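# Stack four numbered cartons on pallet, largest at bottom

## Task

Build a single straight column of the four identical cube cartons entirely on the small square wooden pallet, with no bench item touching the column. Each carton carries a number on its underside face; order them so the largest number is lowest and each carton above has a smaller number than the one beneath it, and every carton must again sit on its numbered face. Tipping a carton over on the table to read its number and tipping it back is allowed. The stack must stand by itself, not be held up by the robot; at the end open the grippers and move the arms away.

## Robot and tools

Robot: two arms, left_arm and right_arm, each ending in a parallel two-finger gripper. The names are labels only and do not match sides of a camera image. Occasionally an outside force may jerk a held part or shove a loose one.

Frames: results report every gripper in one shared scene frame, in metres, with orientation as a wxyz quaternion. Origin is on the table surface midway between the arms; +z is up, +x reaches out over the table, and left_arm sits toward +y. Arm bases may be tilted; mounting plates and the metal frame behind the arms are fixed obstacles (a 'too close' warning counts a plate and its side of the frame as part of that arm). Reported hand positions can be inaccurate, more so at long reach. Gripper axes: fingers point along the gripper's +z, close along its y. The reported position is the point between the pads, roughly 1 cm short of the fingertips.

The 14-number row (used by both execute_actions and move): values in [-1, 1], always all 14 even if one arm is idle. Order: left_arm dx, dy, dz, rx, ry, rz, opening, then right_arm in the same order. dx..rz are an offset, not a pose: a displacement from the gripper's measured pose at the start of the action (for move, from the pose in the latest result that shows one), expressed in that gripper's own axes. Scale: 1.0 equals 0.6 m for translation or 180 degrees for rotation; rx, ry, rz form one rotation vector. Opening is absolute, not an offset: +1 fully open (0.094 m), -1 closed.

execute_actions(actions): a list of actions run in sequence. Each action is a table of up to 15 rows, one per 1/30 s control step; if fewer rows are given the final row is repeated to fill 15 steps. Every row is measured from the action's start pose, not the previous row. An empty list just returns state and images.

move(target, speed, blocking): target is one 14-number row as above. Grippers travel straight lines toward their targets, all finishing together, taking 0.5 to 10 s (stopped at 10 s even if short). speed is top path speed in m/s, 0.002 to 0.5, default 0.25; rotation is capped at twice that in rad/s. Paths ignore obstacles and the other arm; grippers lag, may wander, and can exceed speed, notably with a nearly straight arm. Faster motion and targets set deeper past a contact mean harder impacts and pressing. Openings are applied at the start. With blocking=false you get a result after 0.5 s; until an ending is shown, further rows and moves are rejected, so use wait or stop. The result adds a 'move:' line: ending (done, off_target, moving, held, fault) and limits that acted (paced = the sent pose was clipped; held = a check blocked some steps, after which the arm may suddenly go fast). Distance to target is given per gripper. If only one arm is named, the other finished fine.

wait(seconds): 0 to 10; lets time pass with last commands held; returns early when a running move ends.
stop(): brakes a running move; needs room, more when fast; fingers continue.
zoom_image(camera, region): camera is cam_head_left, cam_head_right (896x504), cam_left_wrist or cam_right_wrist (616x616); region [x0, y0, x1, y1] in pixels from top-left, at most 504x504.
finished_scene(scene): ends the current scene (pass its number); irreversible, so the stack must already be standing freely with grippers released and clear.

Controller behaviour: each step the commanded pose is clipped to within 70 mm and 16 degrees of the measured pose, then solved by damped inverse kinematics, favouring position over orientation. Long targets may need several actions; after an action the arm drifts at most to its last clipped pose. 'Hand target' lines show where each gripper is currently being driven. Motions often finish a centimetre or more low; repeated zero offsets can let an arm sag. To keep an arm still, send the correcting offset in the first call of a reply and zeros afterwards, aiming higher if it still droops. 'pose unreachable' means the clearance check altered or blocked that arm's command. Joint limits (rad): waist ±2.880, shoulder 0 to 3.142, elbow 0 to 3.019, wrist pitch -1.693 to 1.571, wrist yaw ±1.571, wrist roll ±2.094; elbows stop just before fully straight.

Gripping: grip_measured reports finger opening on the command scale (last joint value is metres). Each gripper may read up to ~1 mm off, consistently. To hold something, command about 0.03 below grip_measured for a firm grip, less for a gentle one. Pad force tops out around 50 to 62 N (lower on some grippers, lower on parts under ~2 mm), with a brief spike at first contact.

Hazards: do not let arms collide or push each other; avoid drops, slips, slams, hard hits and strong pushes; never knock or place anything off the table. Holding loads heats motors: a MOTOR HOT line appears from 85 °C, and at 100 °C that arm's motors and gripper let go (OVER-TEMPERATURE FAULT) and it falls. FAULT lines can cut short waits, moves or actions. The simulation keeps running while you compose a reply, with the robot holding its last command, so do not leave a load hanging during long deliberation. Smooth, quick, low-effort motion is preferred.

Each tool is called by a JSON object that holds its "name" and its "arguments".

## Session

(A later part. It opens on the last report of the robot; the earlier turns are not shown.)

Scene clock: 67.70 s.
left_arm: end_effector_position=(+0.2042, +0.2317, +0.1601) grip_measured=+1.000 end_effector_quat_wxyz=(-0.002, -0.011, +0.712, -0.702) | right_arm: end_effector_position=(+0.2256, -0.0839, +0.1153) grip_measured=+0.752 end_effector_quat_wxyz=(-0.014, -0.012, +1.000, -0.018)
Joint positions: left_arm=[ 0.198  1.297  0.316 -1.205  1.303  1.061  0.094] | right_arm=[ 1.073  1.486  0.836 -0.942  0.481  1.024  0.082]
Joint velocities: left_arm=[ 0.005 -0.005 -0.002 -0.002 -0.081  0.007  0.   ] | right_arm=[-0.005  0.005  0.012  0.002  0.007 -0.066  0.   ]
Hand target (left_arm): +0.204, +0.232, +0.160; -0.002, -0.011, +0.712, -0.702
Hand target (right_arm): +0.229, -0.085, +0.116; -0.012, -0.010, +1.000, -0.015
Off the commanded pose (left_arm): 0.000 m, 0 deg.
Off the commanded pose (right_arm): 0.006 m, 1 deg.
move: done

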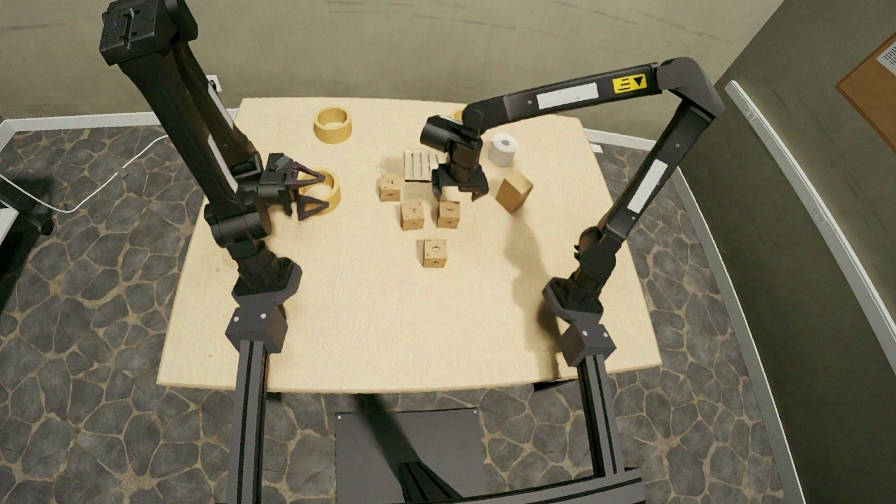

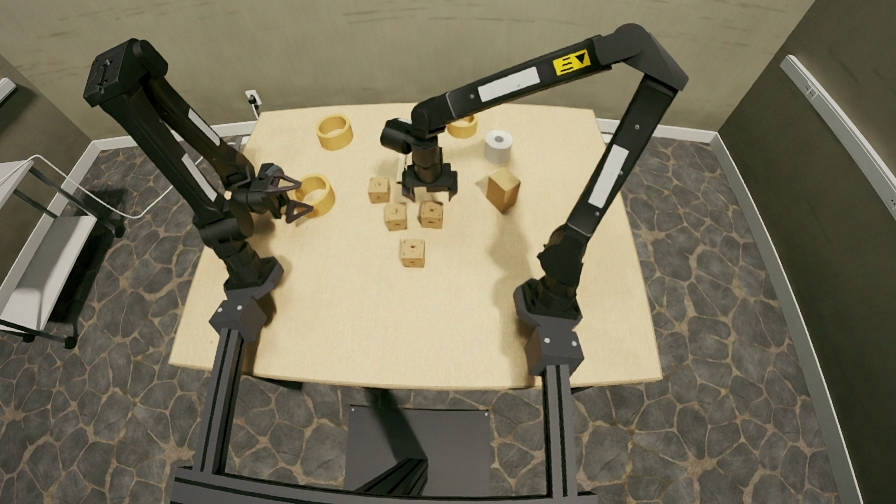

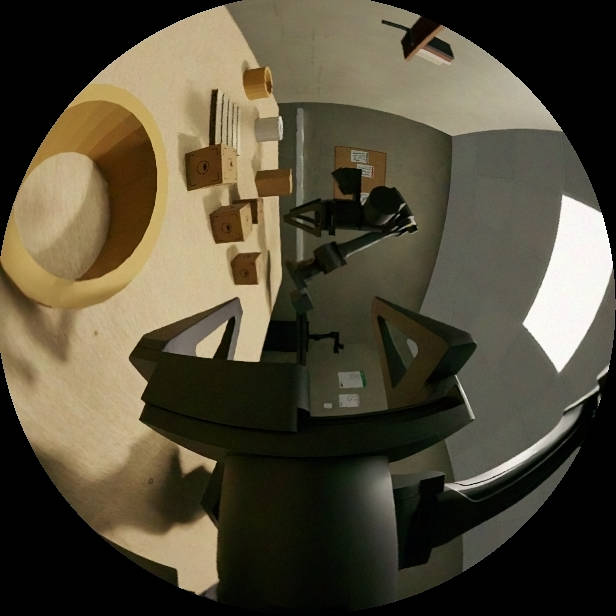

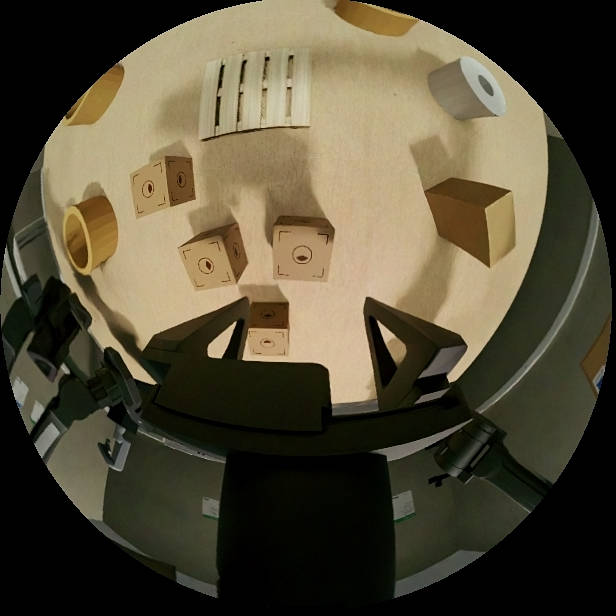

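{"name": "move", "arguments": {"target": [0,0,0,0,0,0,1,-0.012,0.003,0.15,-0.012,-0.009,0.008,0.75], "speed": 0.1}}

{"name": "execute_actions", "arguments": {"actions": [[[0,0,0,0,0,0,1,0,0,0,0,0,0,0.08]]]}}

{"name": "move", "arguments": {"target": [0,0,0,0,0,0,1,-0.01,0.01,-0.14,0,0,0,0.08]}}

{"name": "move", "arguments": {"target": [0,0,0,0,0,0,1,-0.34,0.12,0,0,0,0,0.08]}}

Scene clock: 69.20 s.
left_arm: end_effector_position=(+0.2042, +0.2317, +0.1601) grip_measured=+1.000 end_effector_quat_wxyz=(-0.002, -0.011, +0.712, -0.702) | right_arm: end_effector_position=(+0.2346, -0.0801, +0.0351) grip_measured=+0.752 end_effector_quat_wxyz=(+0.006, +0.006, +1.000, +0.010)
Joint positions: left_arm=[ 0.198  1.297  0.316 -1.205  1.303  1.061  0.094] | right_arm=[ 0.957  1.614  0.743 -0.581  0.477  0.895  0.082]
Joint velocities: left_arm=[-0.005 -0.005 -0.022 -0.017  0.051 -0.007  0.   ] | right_arm=[ 0.015  0.005 -0.002 -0.022 -0.022 -0.051 -0.   ]
Hand target (left_arm): +0.204, +0.232, +0.160; -0.002, -0.011, +0.712, -0.702
Hand target (right_arm): +0.231, -0.085, +0.026; -0.000, -0.000, +1.000, +0.002
Off the commanded pose (left_arm): 0.000 m, 0 deg.
Off the commanded pose (right_arm): 0.012 m, 1 deg.
move: off_target (right_arm)

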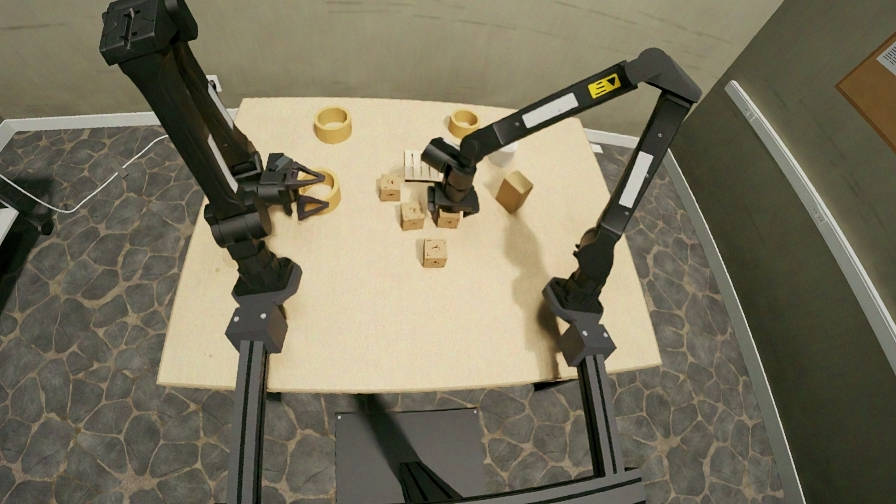

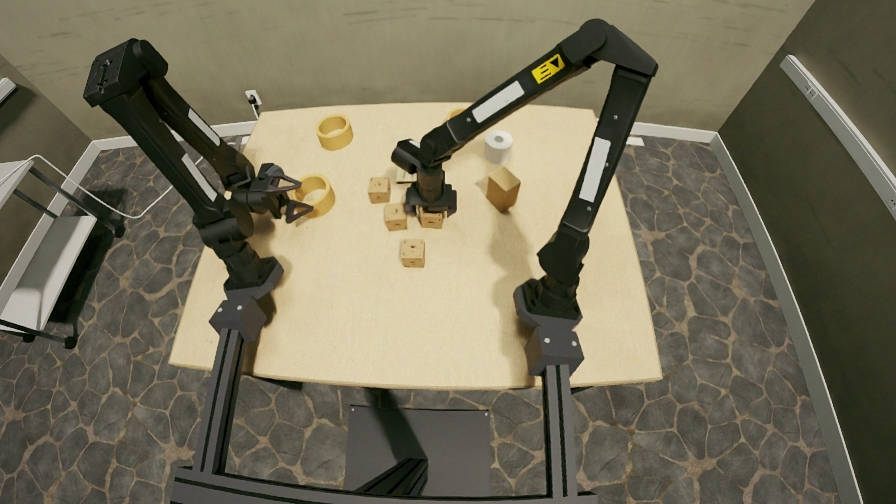

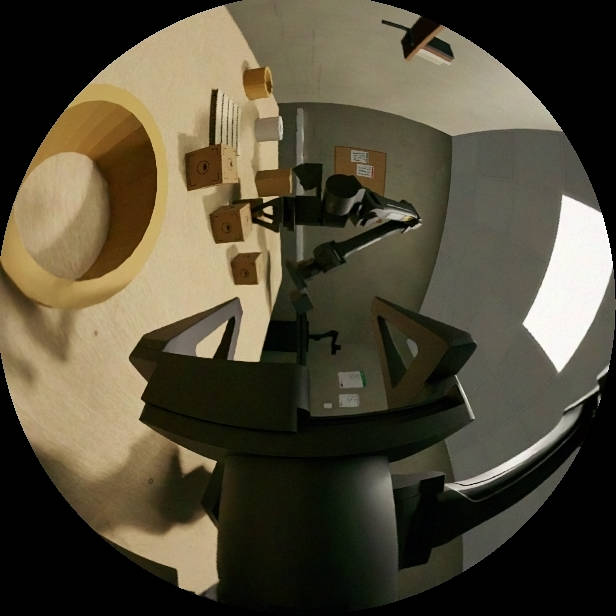

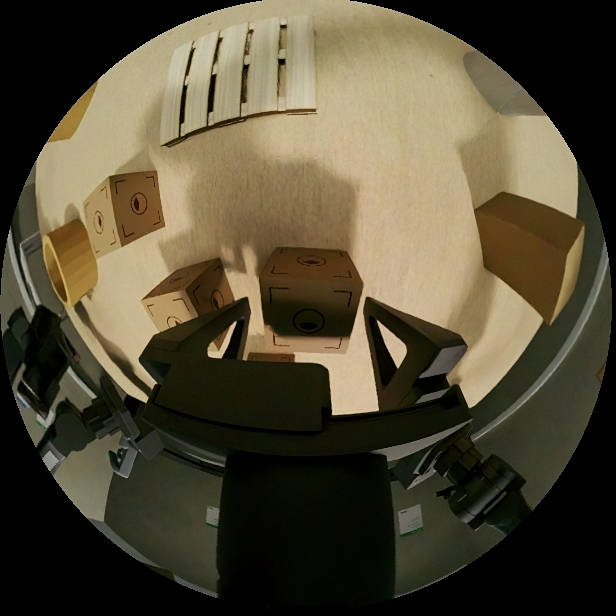

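Scene clock: 69.70 s.
left_arm: end_effector_position=(+0.2042, +0.2317, +0.1601) grip_measured=+1.000 end_effector_quat_wxyz=(-0.002, -0.011, +0.712, -0.702) | right_arm: end_effector_position=(+0.2345, -0.0801, +0.0351) grip_measured=+0.126 end_effector_quat_wxyz=(+0.006, +0.006, +1.000, +0.010)
Joint positions: left_arm=[ 0.198  1.297  0.316 -1.205  1.303  1.061  0.094] | right_arm=[ 0.957  1.614  0.743 -0.581  0.477  0.895  0.053]
Joint velocities: left_arm=[-0.005 -0.005 -0.012 -0.007 -0.037 -0.022  0.   ] | right_arm=[-0.005 -0.015  0.002  0.002 -0.037  0.007  0.001]
Hand target (left_arm): +0.204, +0.232, +0.160; -0.002, -0.011, +0.712, -0.702
Hand target (right_arm): +0.235, -0.080, +0.035; +0.006, +0.006, +1.000, +0.010
Off the commanded pose (left_arm): 0.000 m, 0 deg.
Off the commanded pose (right_arm): 0.000 m, 0 deg.

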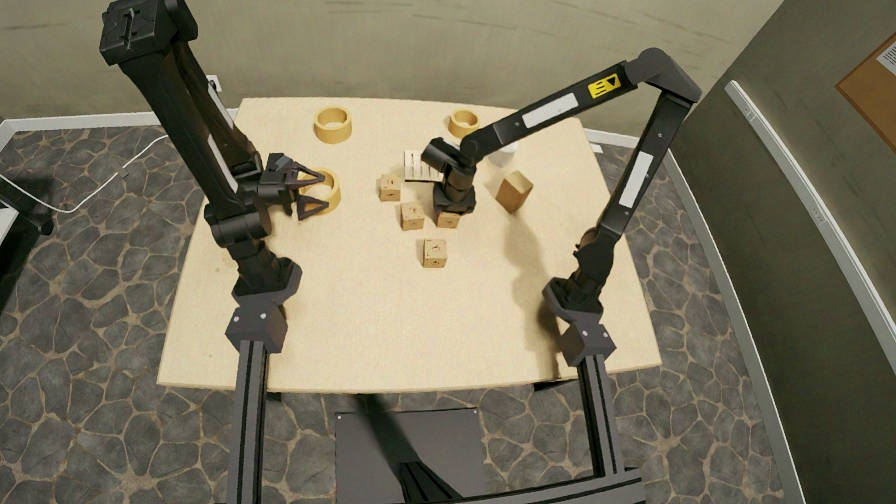

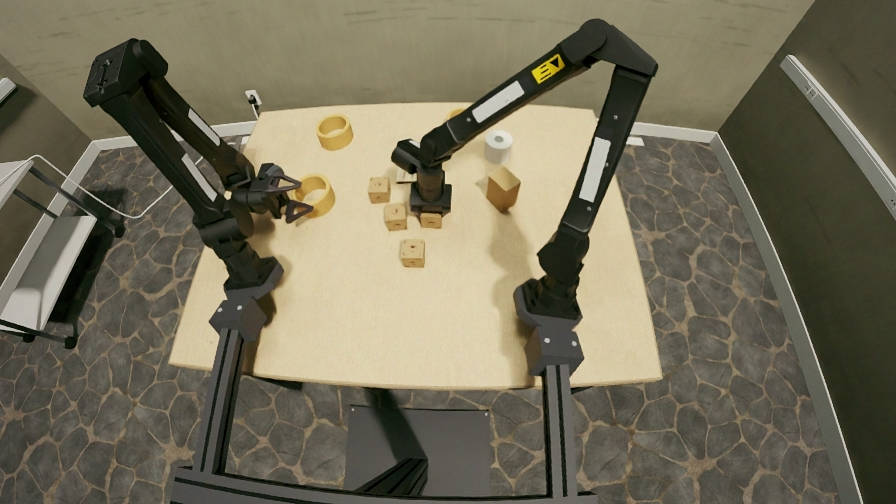

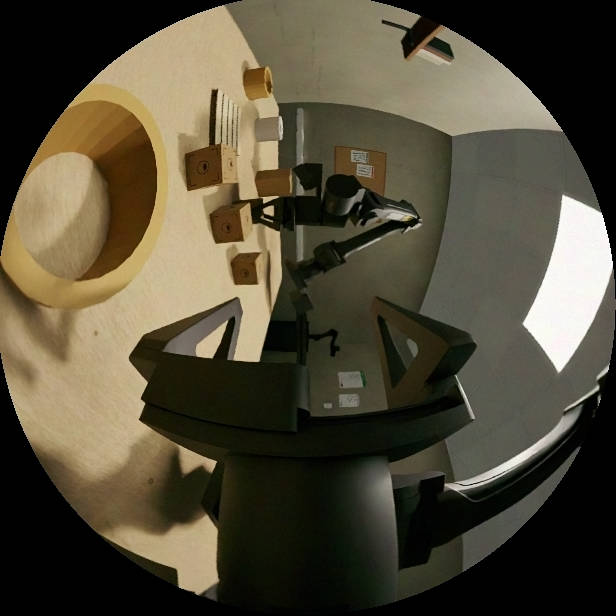

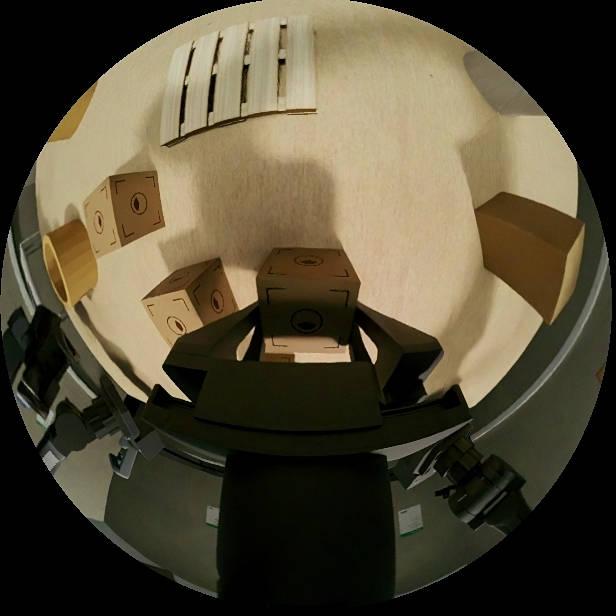

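Scene clock: 70.57 s.
left_arm: end_effector_position=(+0.2042, +0.2317, +0.1601) grip_measured=+1.000 end_effector_quat_wxyz=(-0.002, -0.011, +0.712, -0.702) | right_arm: end_effector_position=(+0.2291, -0.0861, +0.1084) grip_measured=+0.126 end_effector_quat_wxyz=(-0.001, -0.005, +1.000, -0.002)
Joint positions: left_arm=[ 0.198  1.297  0.316 -1.205  1.303  1.061  0.094] | right_arm=[ 1.056  1.467  0.801 -0.869  0.486  0.998  0.053]
Joint velocities: left_arm=[ 0.005 -0.005  0.012 -0.022 -0.037 -0.066  0.   ] | right_arm=[ 0.015 -0.005 -0.007 -0.012  0.007 -0.007  0.   ]
Hand target (left_arm): +0.204, +0.232, +0.160; -0.002, -0.011, +0.712, -0.702
Hand target (right_arm): +0.238, -0.076, +0.118; +0.006, +0.006, +1.000, +0.009
Off the commanded pose (left_arm): 0.000 m, 0 deg.
Off the commanded pose (right_arm): 0.018 m, 2 deg.
move: off_target (right_arm)

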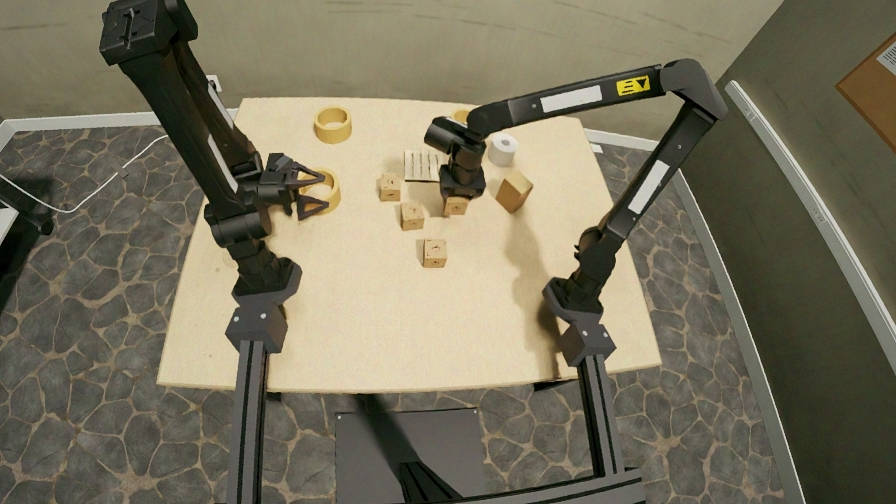

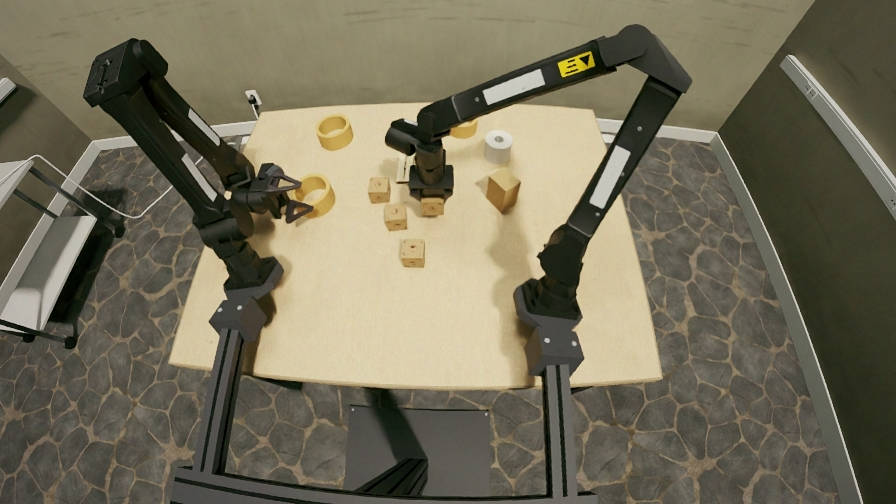

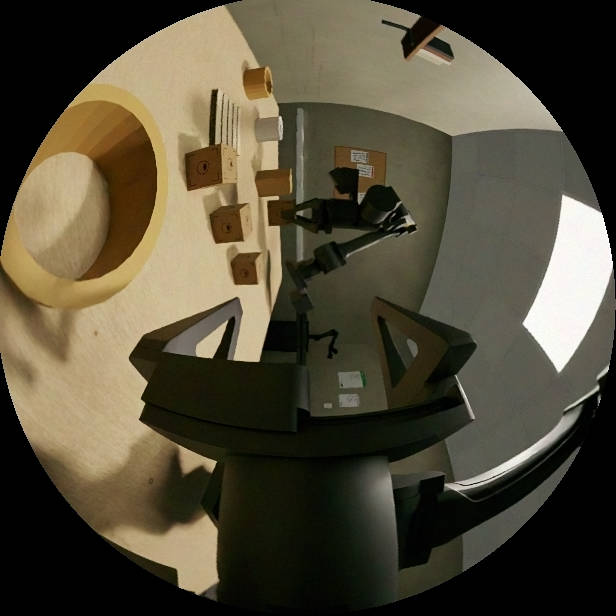

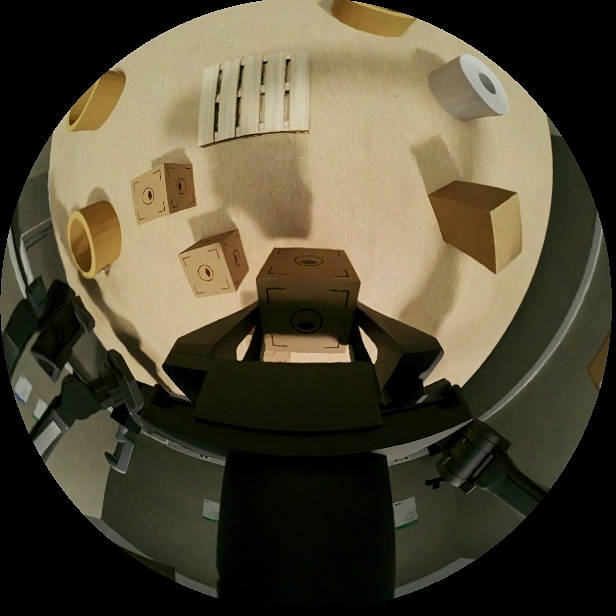

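Scene clock: 71.93 s.
left_arm: end_effector_position=(+0.2042, +0.2317, +0.1601) grip_measured=+1.000 end_effector_quat_wxyz=(-0.002, -0.011, +0.712, -0.702) | right_arm: end_effector_position=(+0.4209, -0.0173, +0.1139) grip_measured=+0.126 end_effector_quat_wxyz=(-0.002, -0.003, +1.000, -0.000)
Joint positions: left_arm=[ 0.198  1.297  0.316 -1.205  1.303  1.061  0.094] | right_arm=[ 0.847  1.754  1.37  -1.042  0.464  0.766  0.053]
Joint velocities: left_arm=[-0.005 -0.005 -0.007 -0.002  0.037 -0.037  0.   ] | right_arm=[-0.015 -0.005 -0.012  0.007  0.007  0.051  0.001]
Hand target (left_arm): +0.204, +0.232, +0.160; -0.002, -0.011, +0.712, -0.702
Hand target (right_arm): +0.433, -0.012, +0.112; -0.001, -0.005, +1.000, +0.001
Off the commanded pose (left_arm): 0.000 m, 0 deg.
Off the commanded pose (right_arm): 0.014 m, 0 deg.
move: off_target (right_arm)

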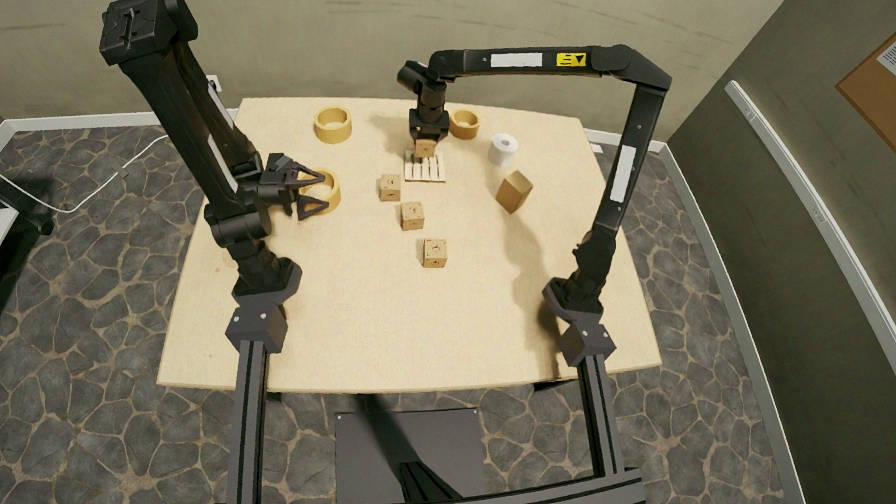

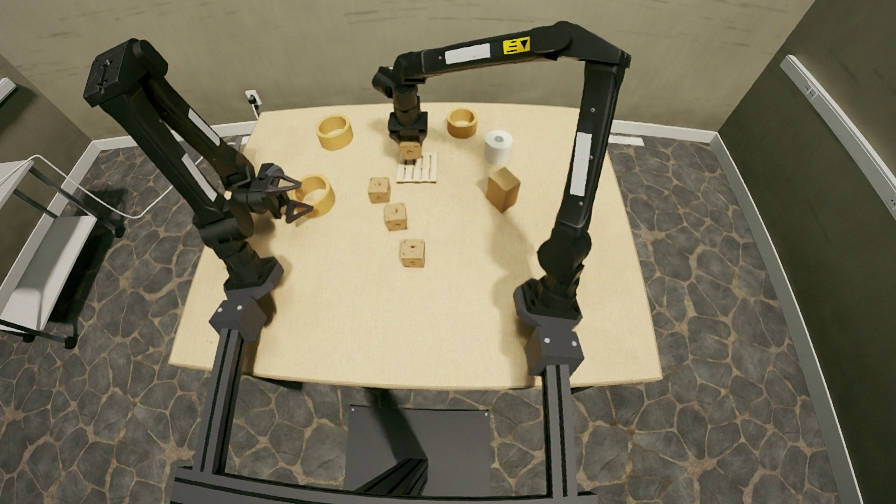

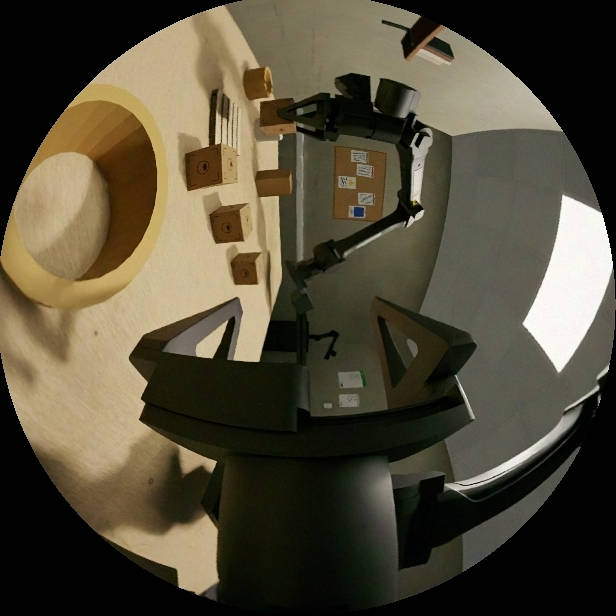

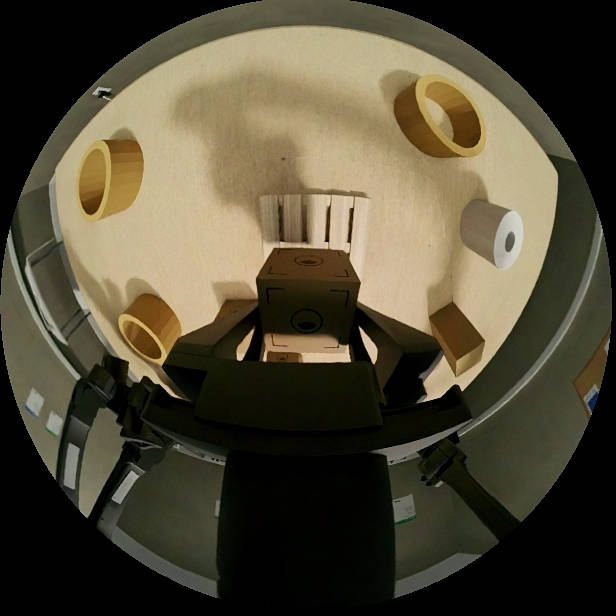

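Pallet centre y ≈ -0.024.

{"name": "move", "arguments": {"target": [0,0,0,0,0,0,1,0,-0.018,0.09,0,0,0,0.08], "speed": 0.1}}

Scene clock: 73.00 s.
left_arm: end_effector_position=(+0.2042, +0.2317, +0.1601) grip_measured=+1.000 end_effector_quat_wxyz=(-0.002, -0.011, +0.712, -0.702) | right_arm: end_effector_position=(+0.4252, -0.0261, +0.0745) grip_measured=+0.126 end_effector_quat_wxyz=(+0.006, +0.004, +1.000, +0.008)
Joint positions: left_arm=[ 0.198  1.297  0.316 -1.205  1.303  1.061  0.094] | right_arm=[ 0.797  1.776  1.308 -0.909  0.454  0.714  0.053]
Joint velocities: left_arm=[-0.015  0.005 -0.002  0.002  0.007 -0.007  0.   ] | right_arm=[-0.024 -0.005  0.002 -0.007  0.051 -0.11   0.   ]
Hand target (left_arm): +0.204, +0.232, +0.160; -0.002, -0.011, +0.712, -0.702
Hand target (right_arm): +0.421, -0.028, +0.061; -0.002, -0.003, +1.000, +0.001
Off the commanded pose (left_arm): 0.000 m, 0 deg.
Off the commanded pose (right_arm): 0.015 m, 2 deg.
move: off_target (right_arm)

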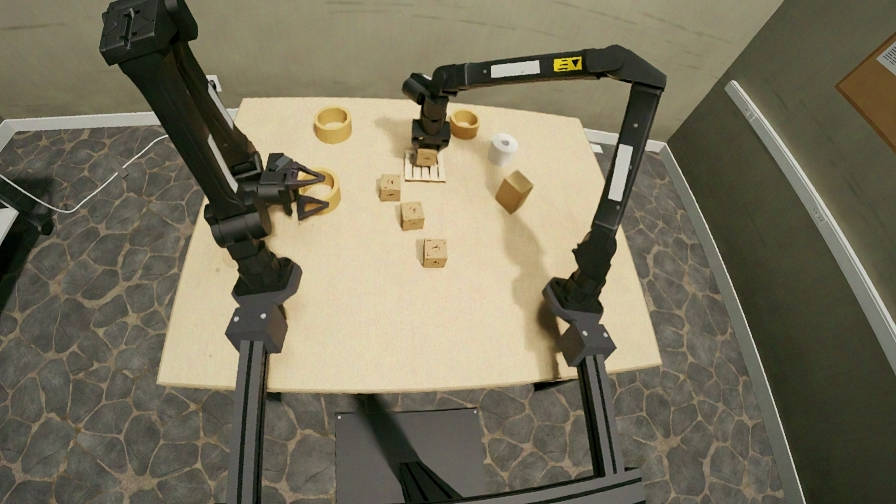

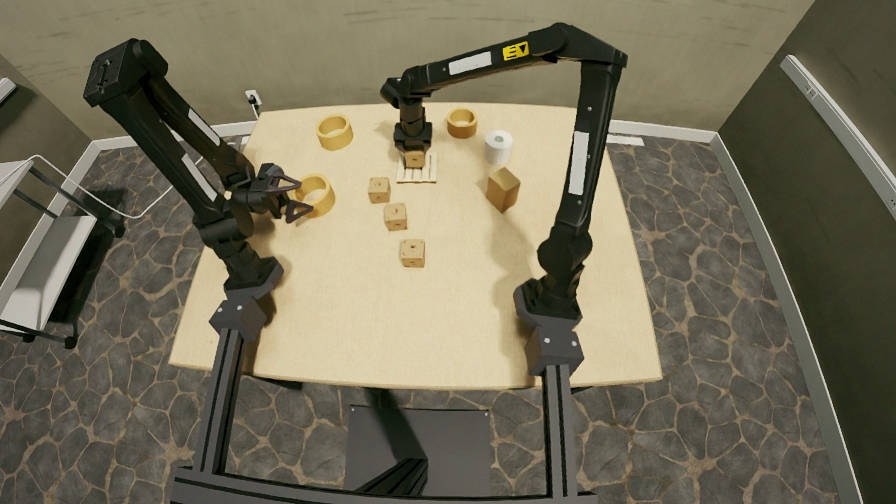

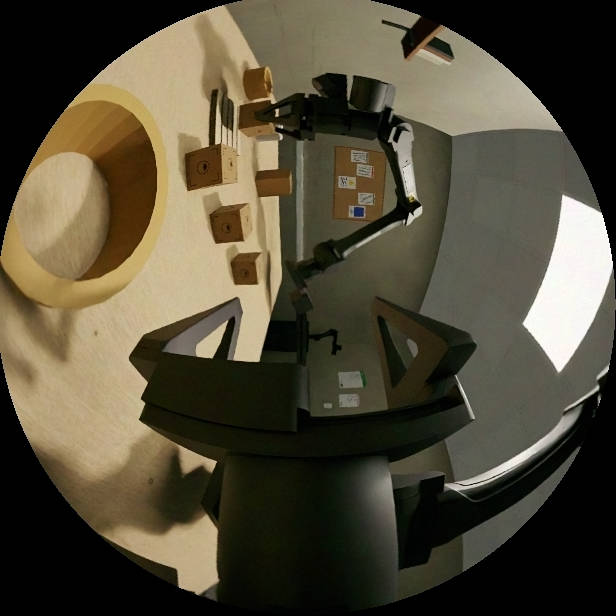

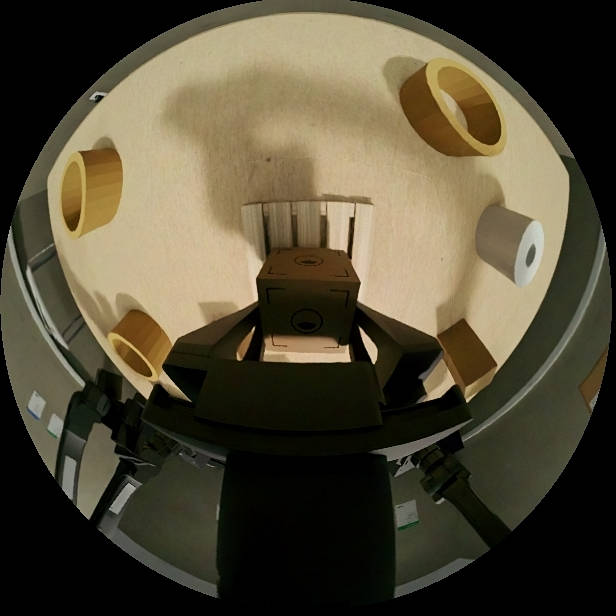

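{"name": "move", "arguments": {"target": [0,0,0,0,0,0,1,0.006,-0.004,0.055,0,0,0,0.08], "speed": 0.05}}

Scene clock: 74.20 s.
left_arm: end_effector_position=(+0.2042, +0.2317, +0.1601) grip_measured=+1.000 end_effector_quat_wxyz=(-0.002, -0.011, +0.712, -0.702) | right_arm: end_effector_position=(+0.4264, -0.0238, +0.0583) grip_measured=+0.126 end_effector_quat_wxyz=(+0.016, +0.009, +1.000, +0.017)
Joint positions: left_arm=[ 0.198  1.297  0.316 -1.205  1.303  1.061  0.094] | right_arm=[ 0.784  1.791  1.282 -0.833  0.45   0.698  0.053]
Joint velocities: left_arm=[-0.005 -0.005 -0.007 -0.002 -0.022  0.007  0.   ] | right_arm=[-0.015 -0.005 -0.012 -0.007 -0.051 -0.066 -0.001]
Hand target (left_arm): +0.204, +0.232, +0.160; -0.002, -0.011, +0.712, -0.702
Hand target (right_arm): +0.422, -0.028, +0.042; +0.006, +0.004, +1.000, +0.008
Off the commanded pose (left_arm): 0.000 m, 0 deg.
Off the commanded pose (right_arm): 0.018 m, 2 deg.
move: off_target (right_arm)

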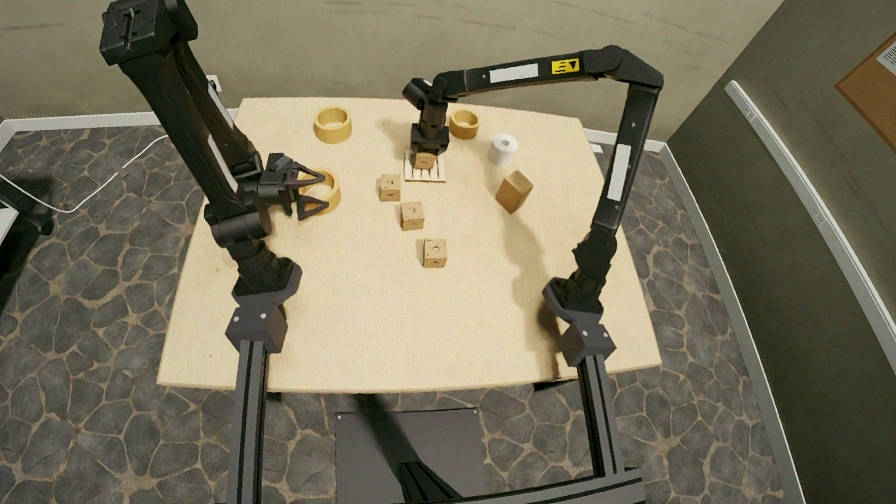

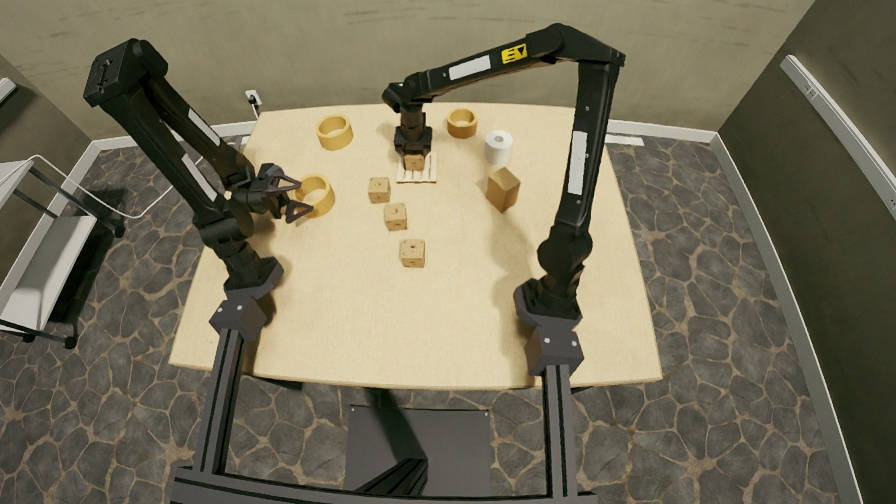

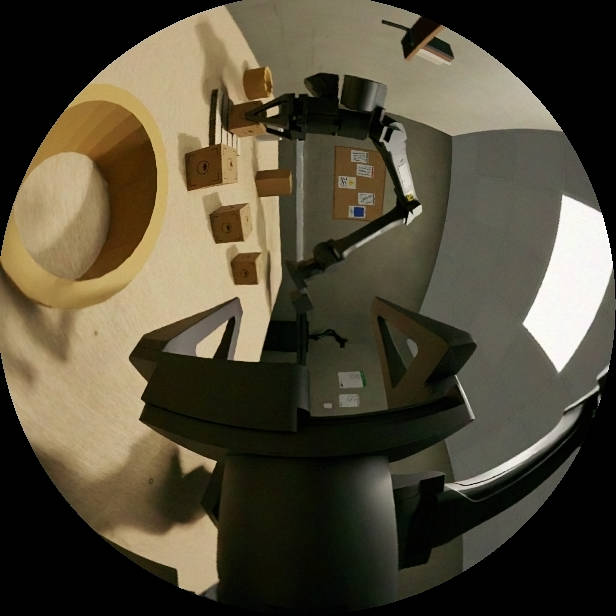

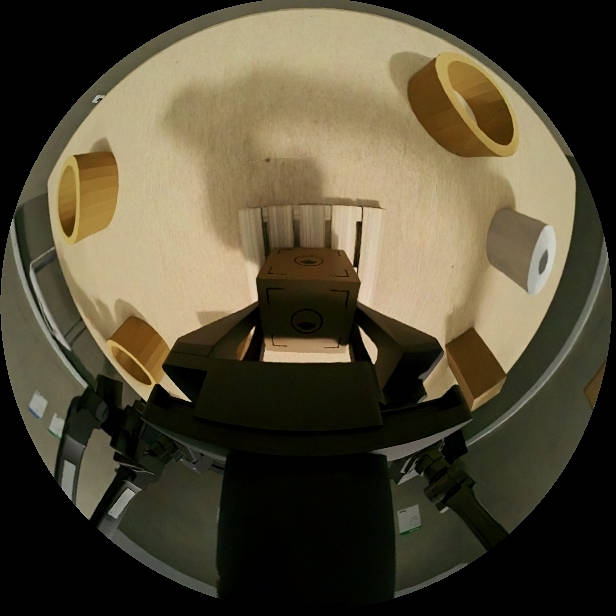

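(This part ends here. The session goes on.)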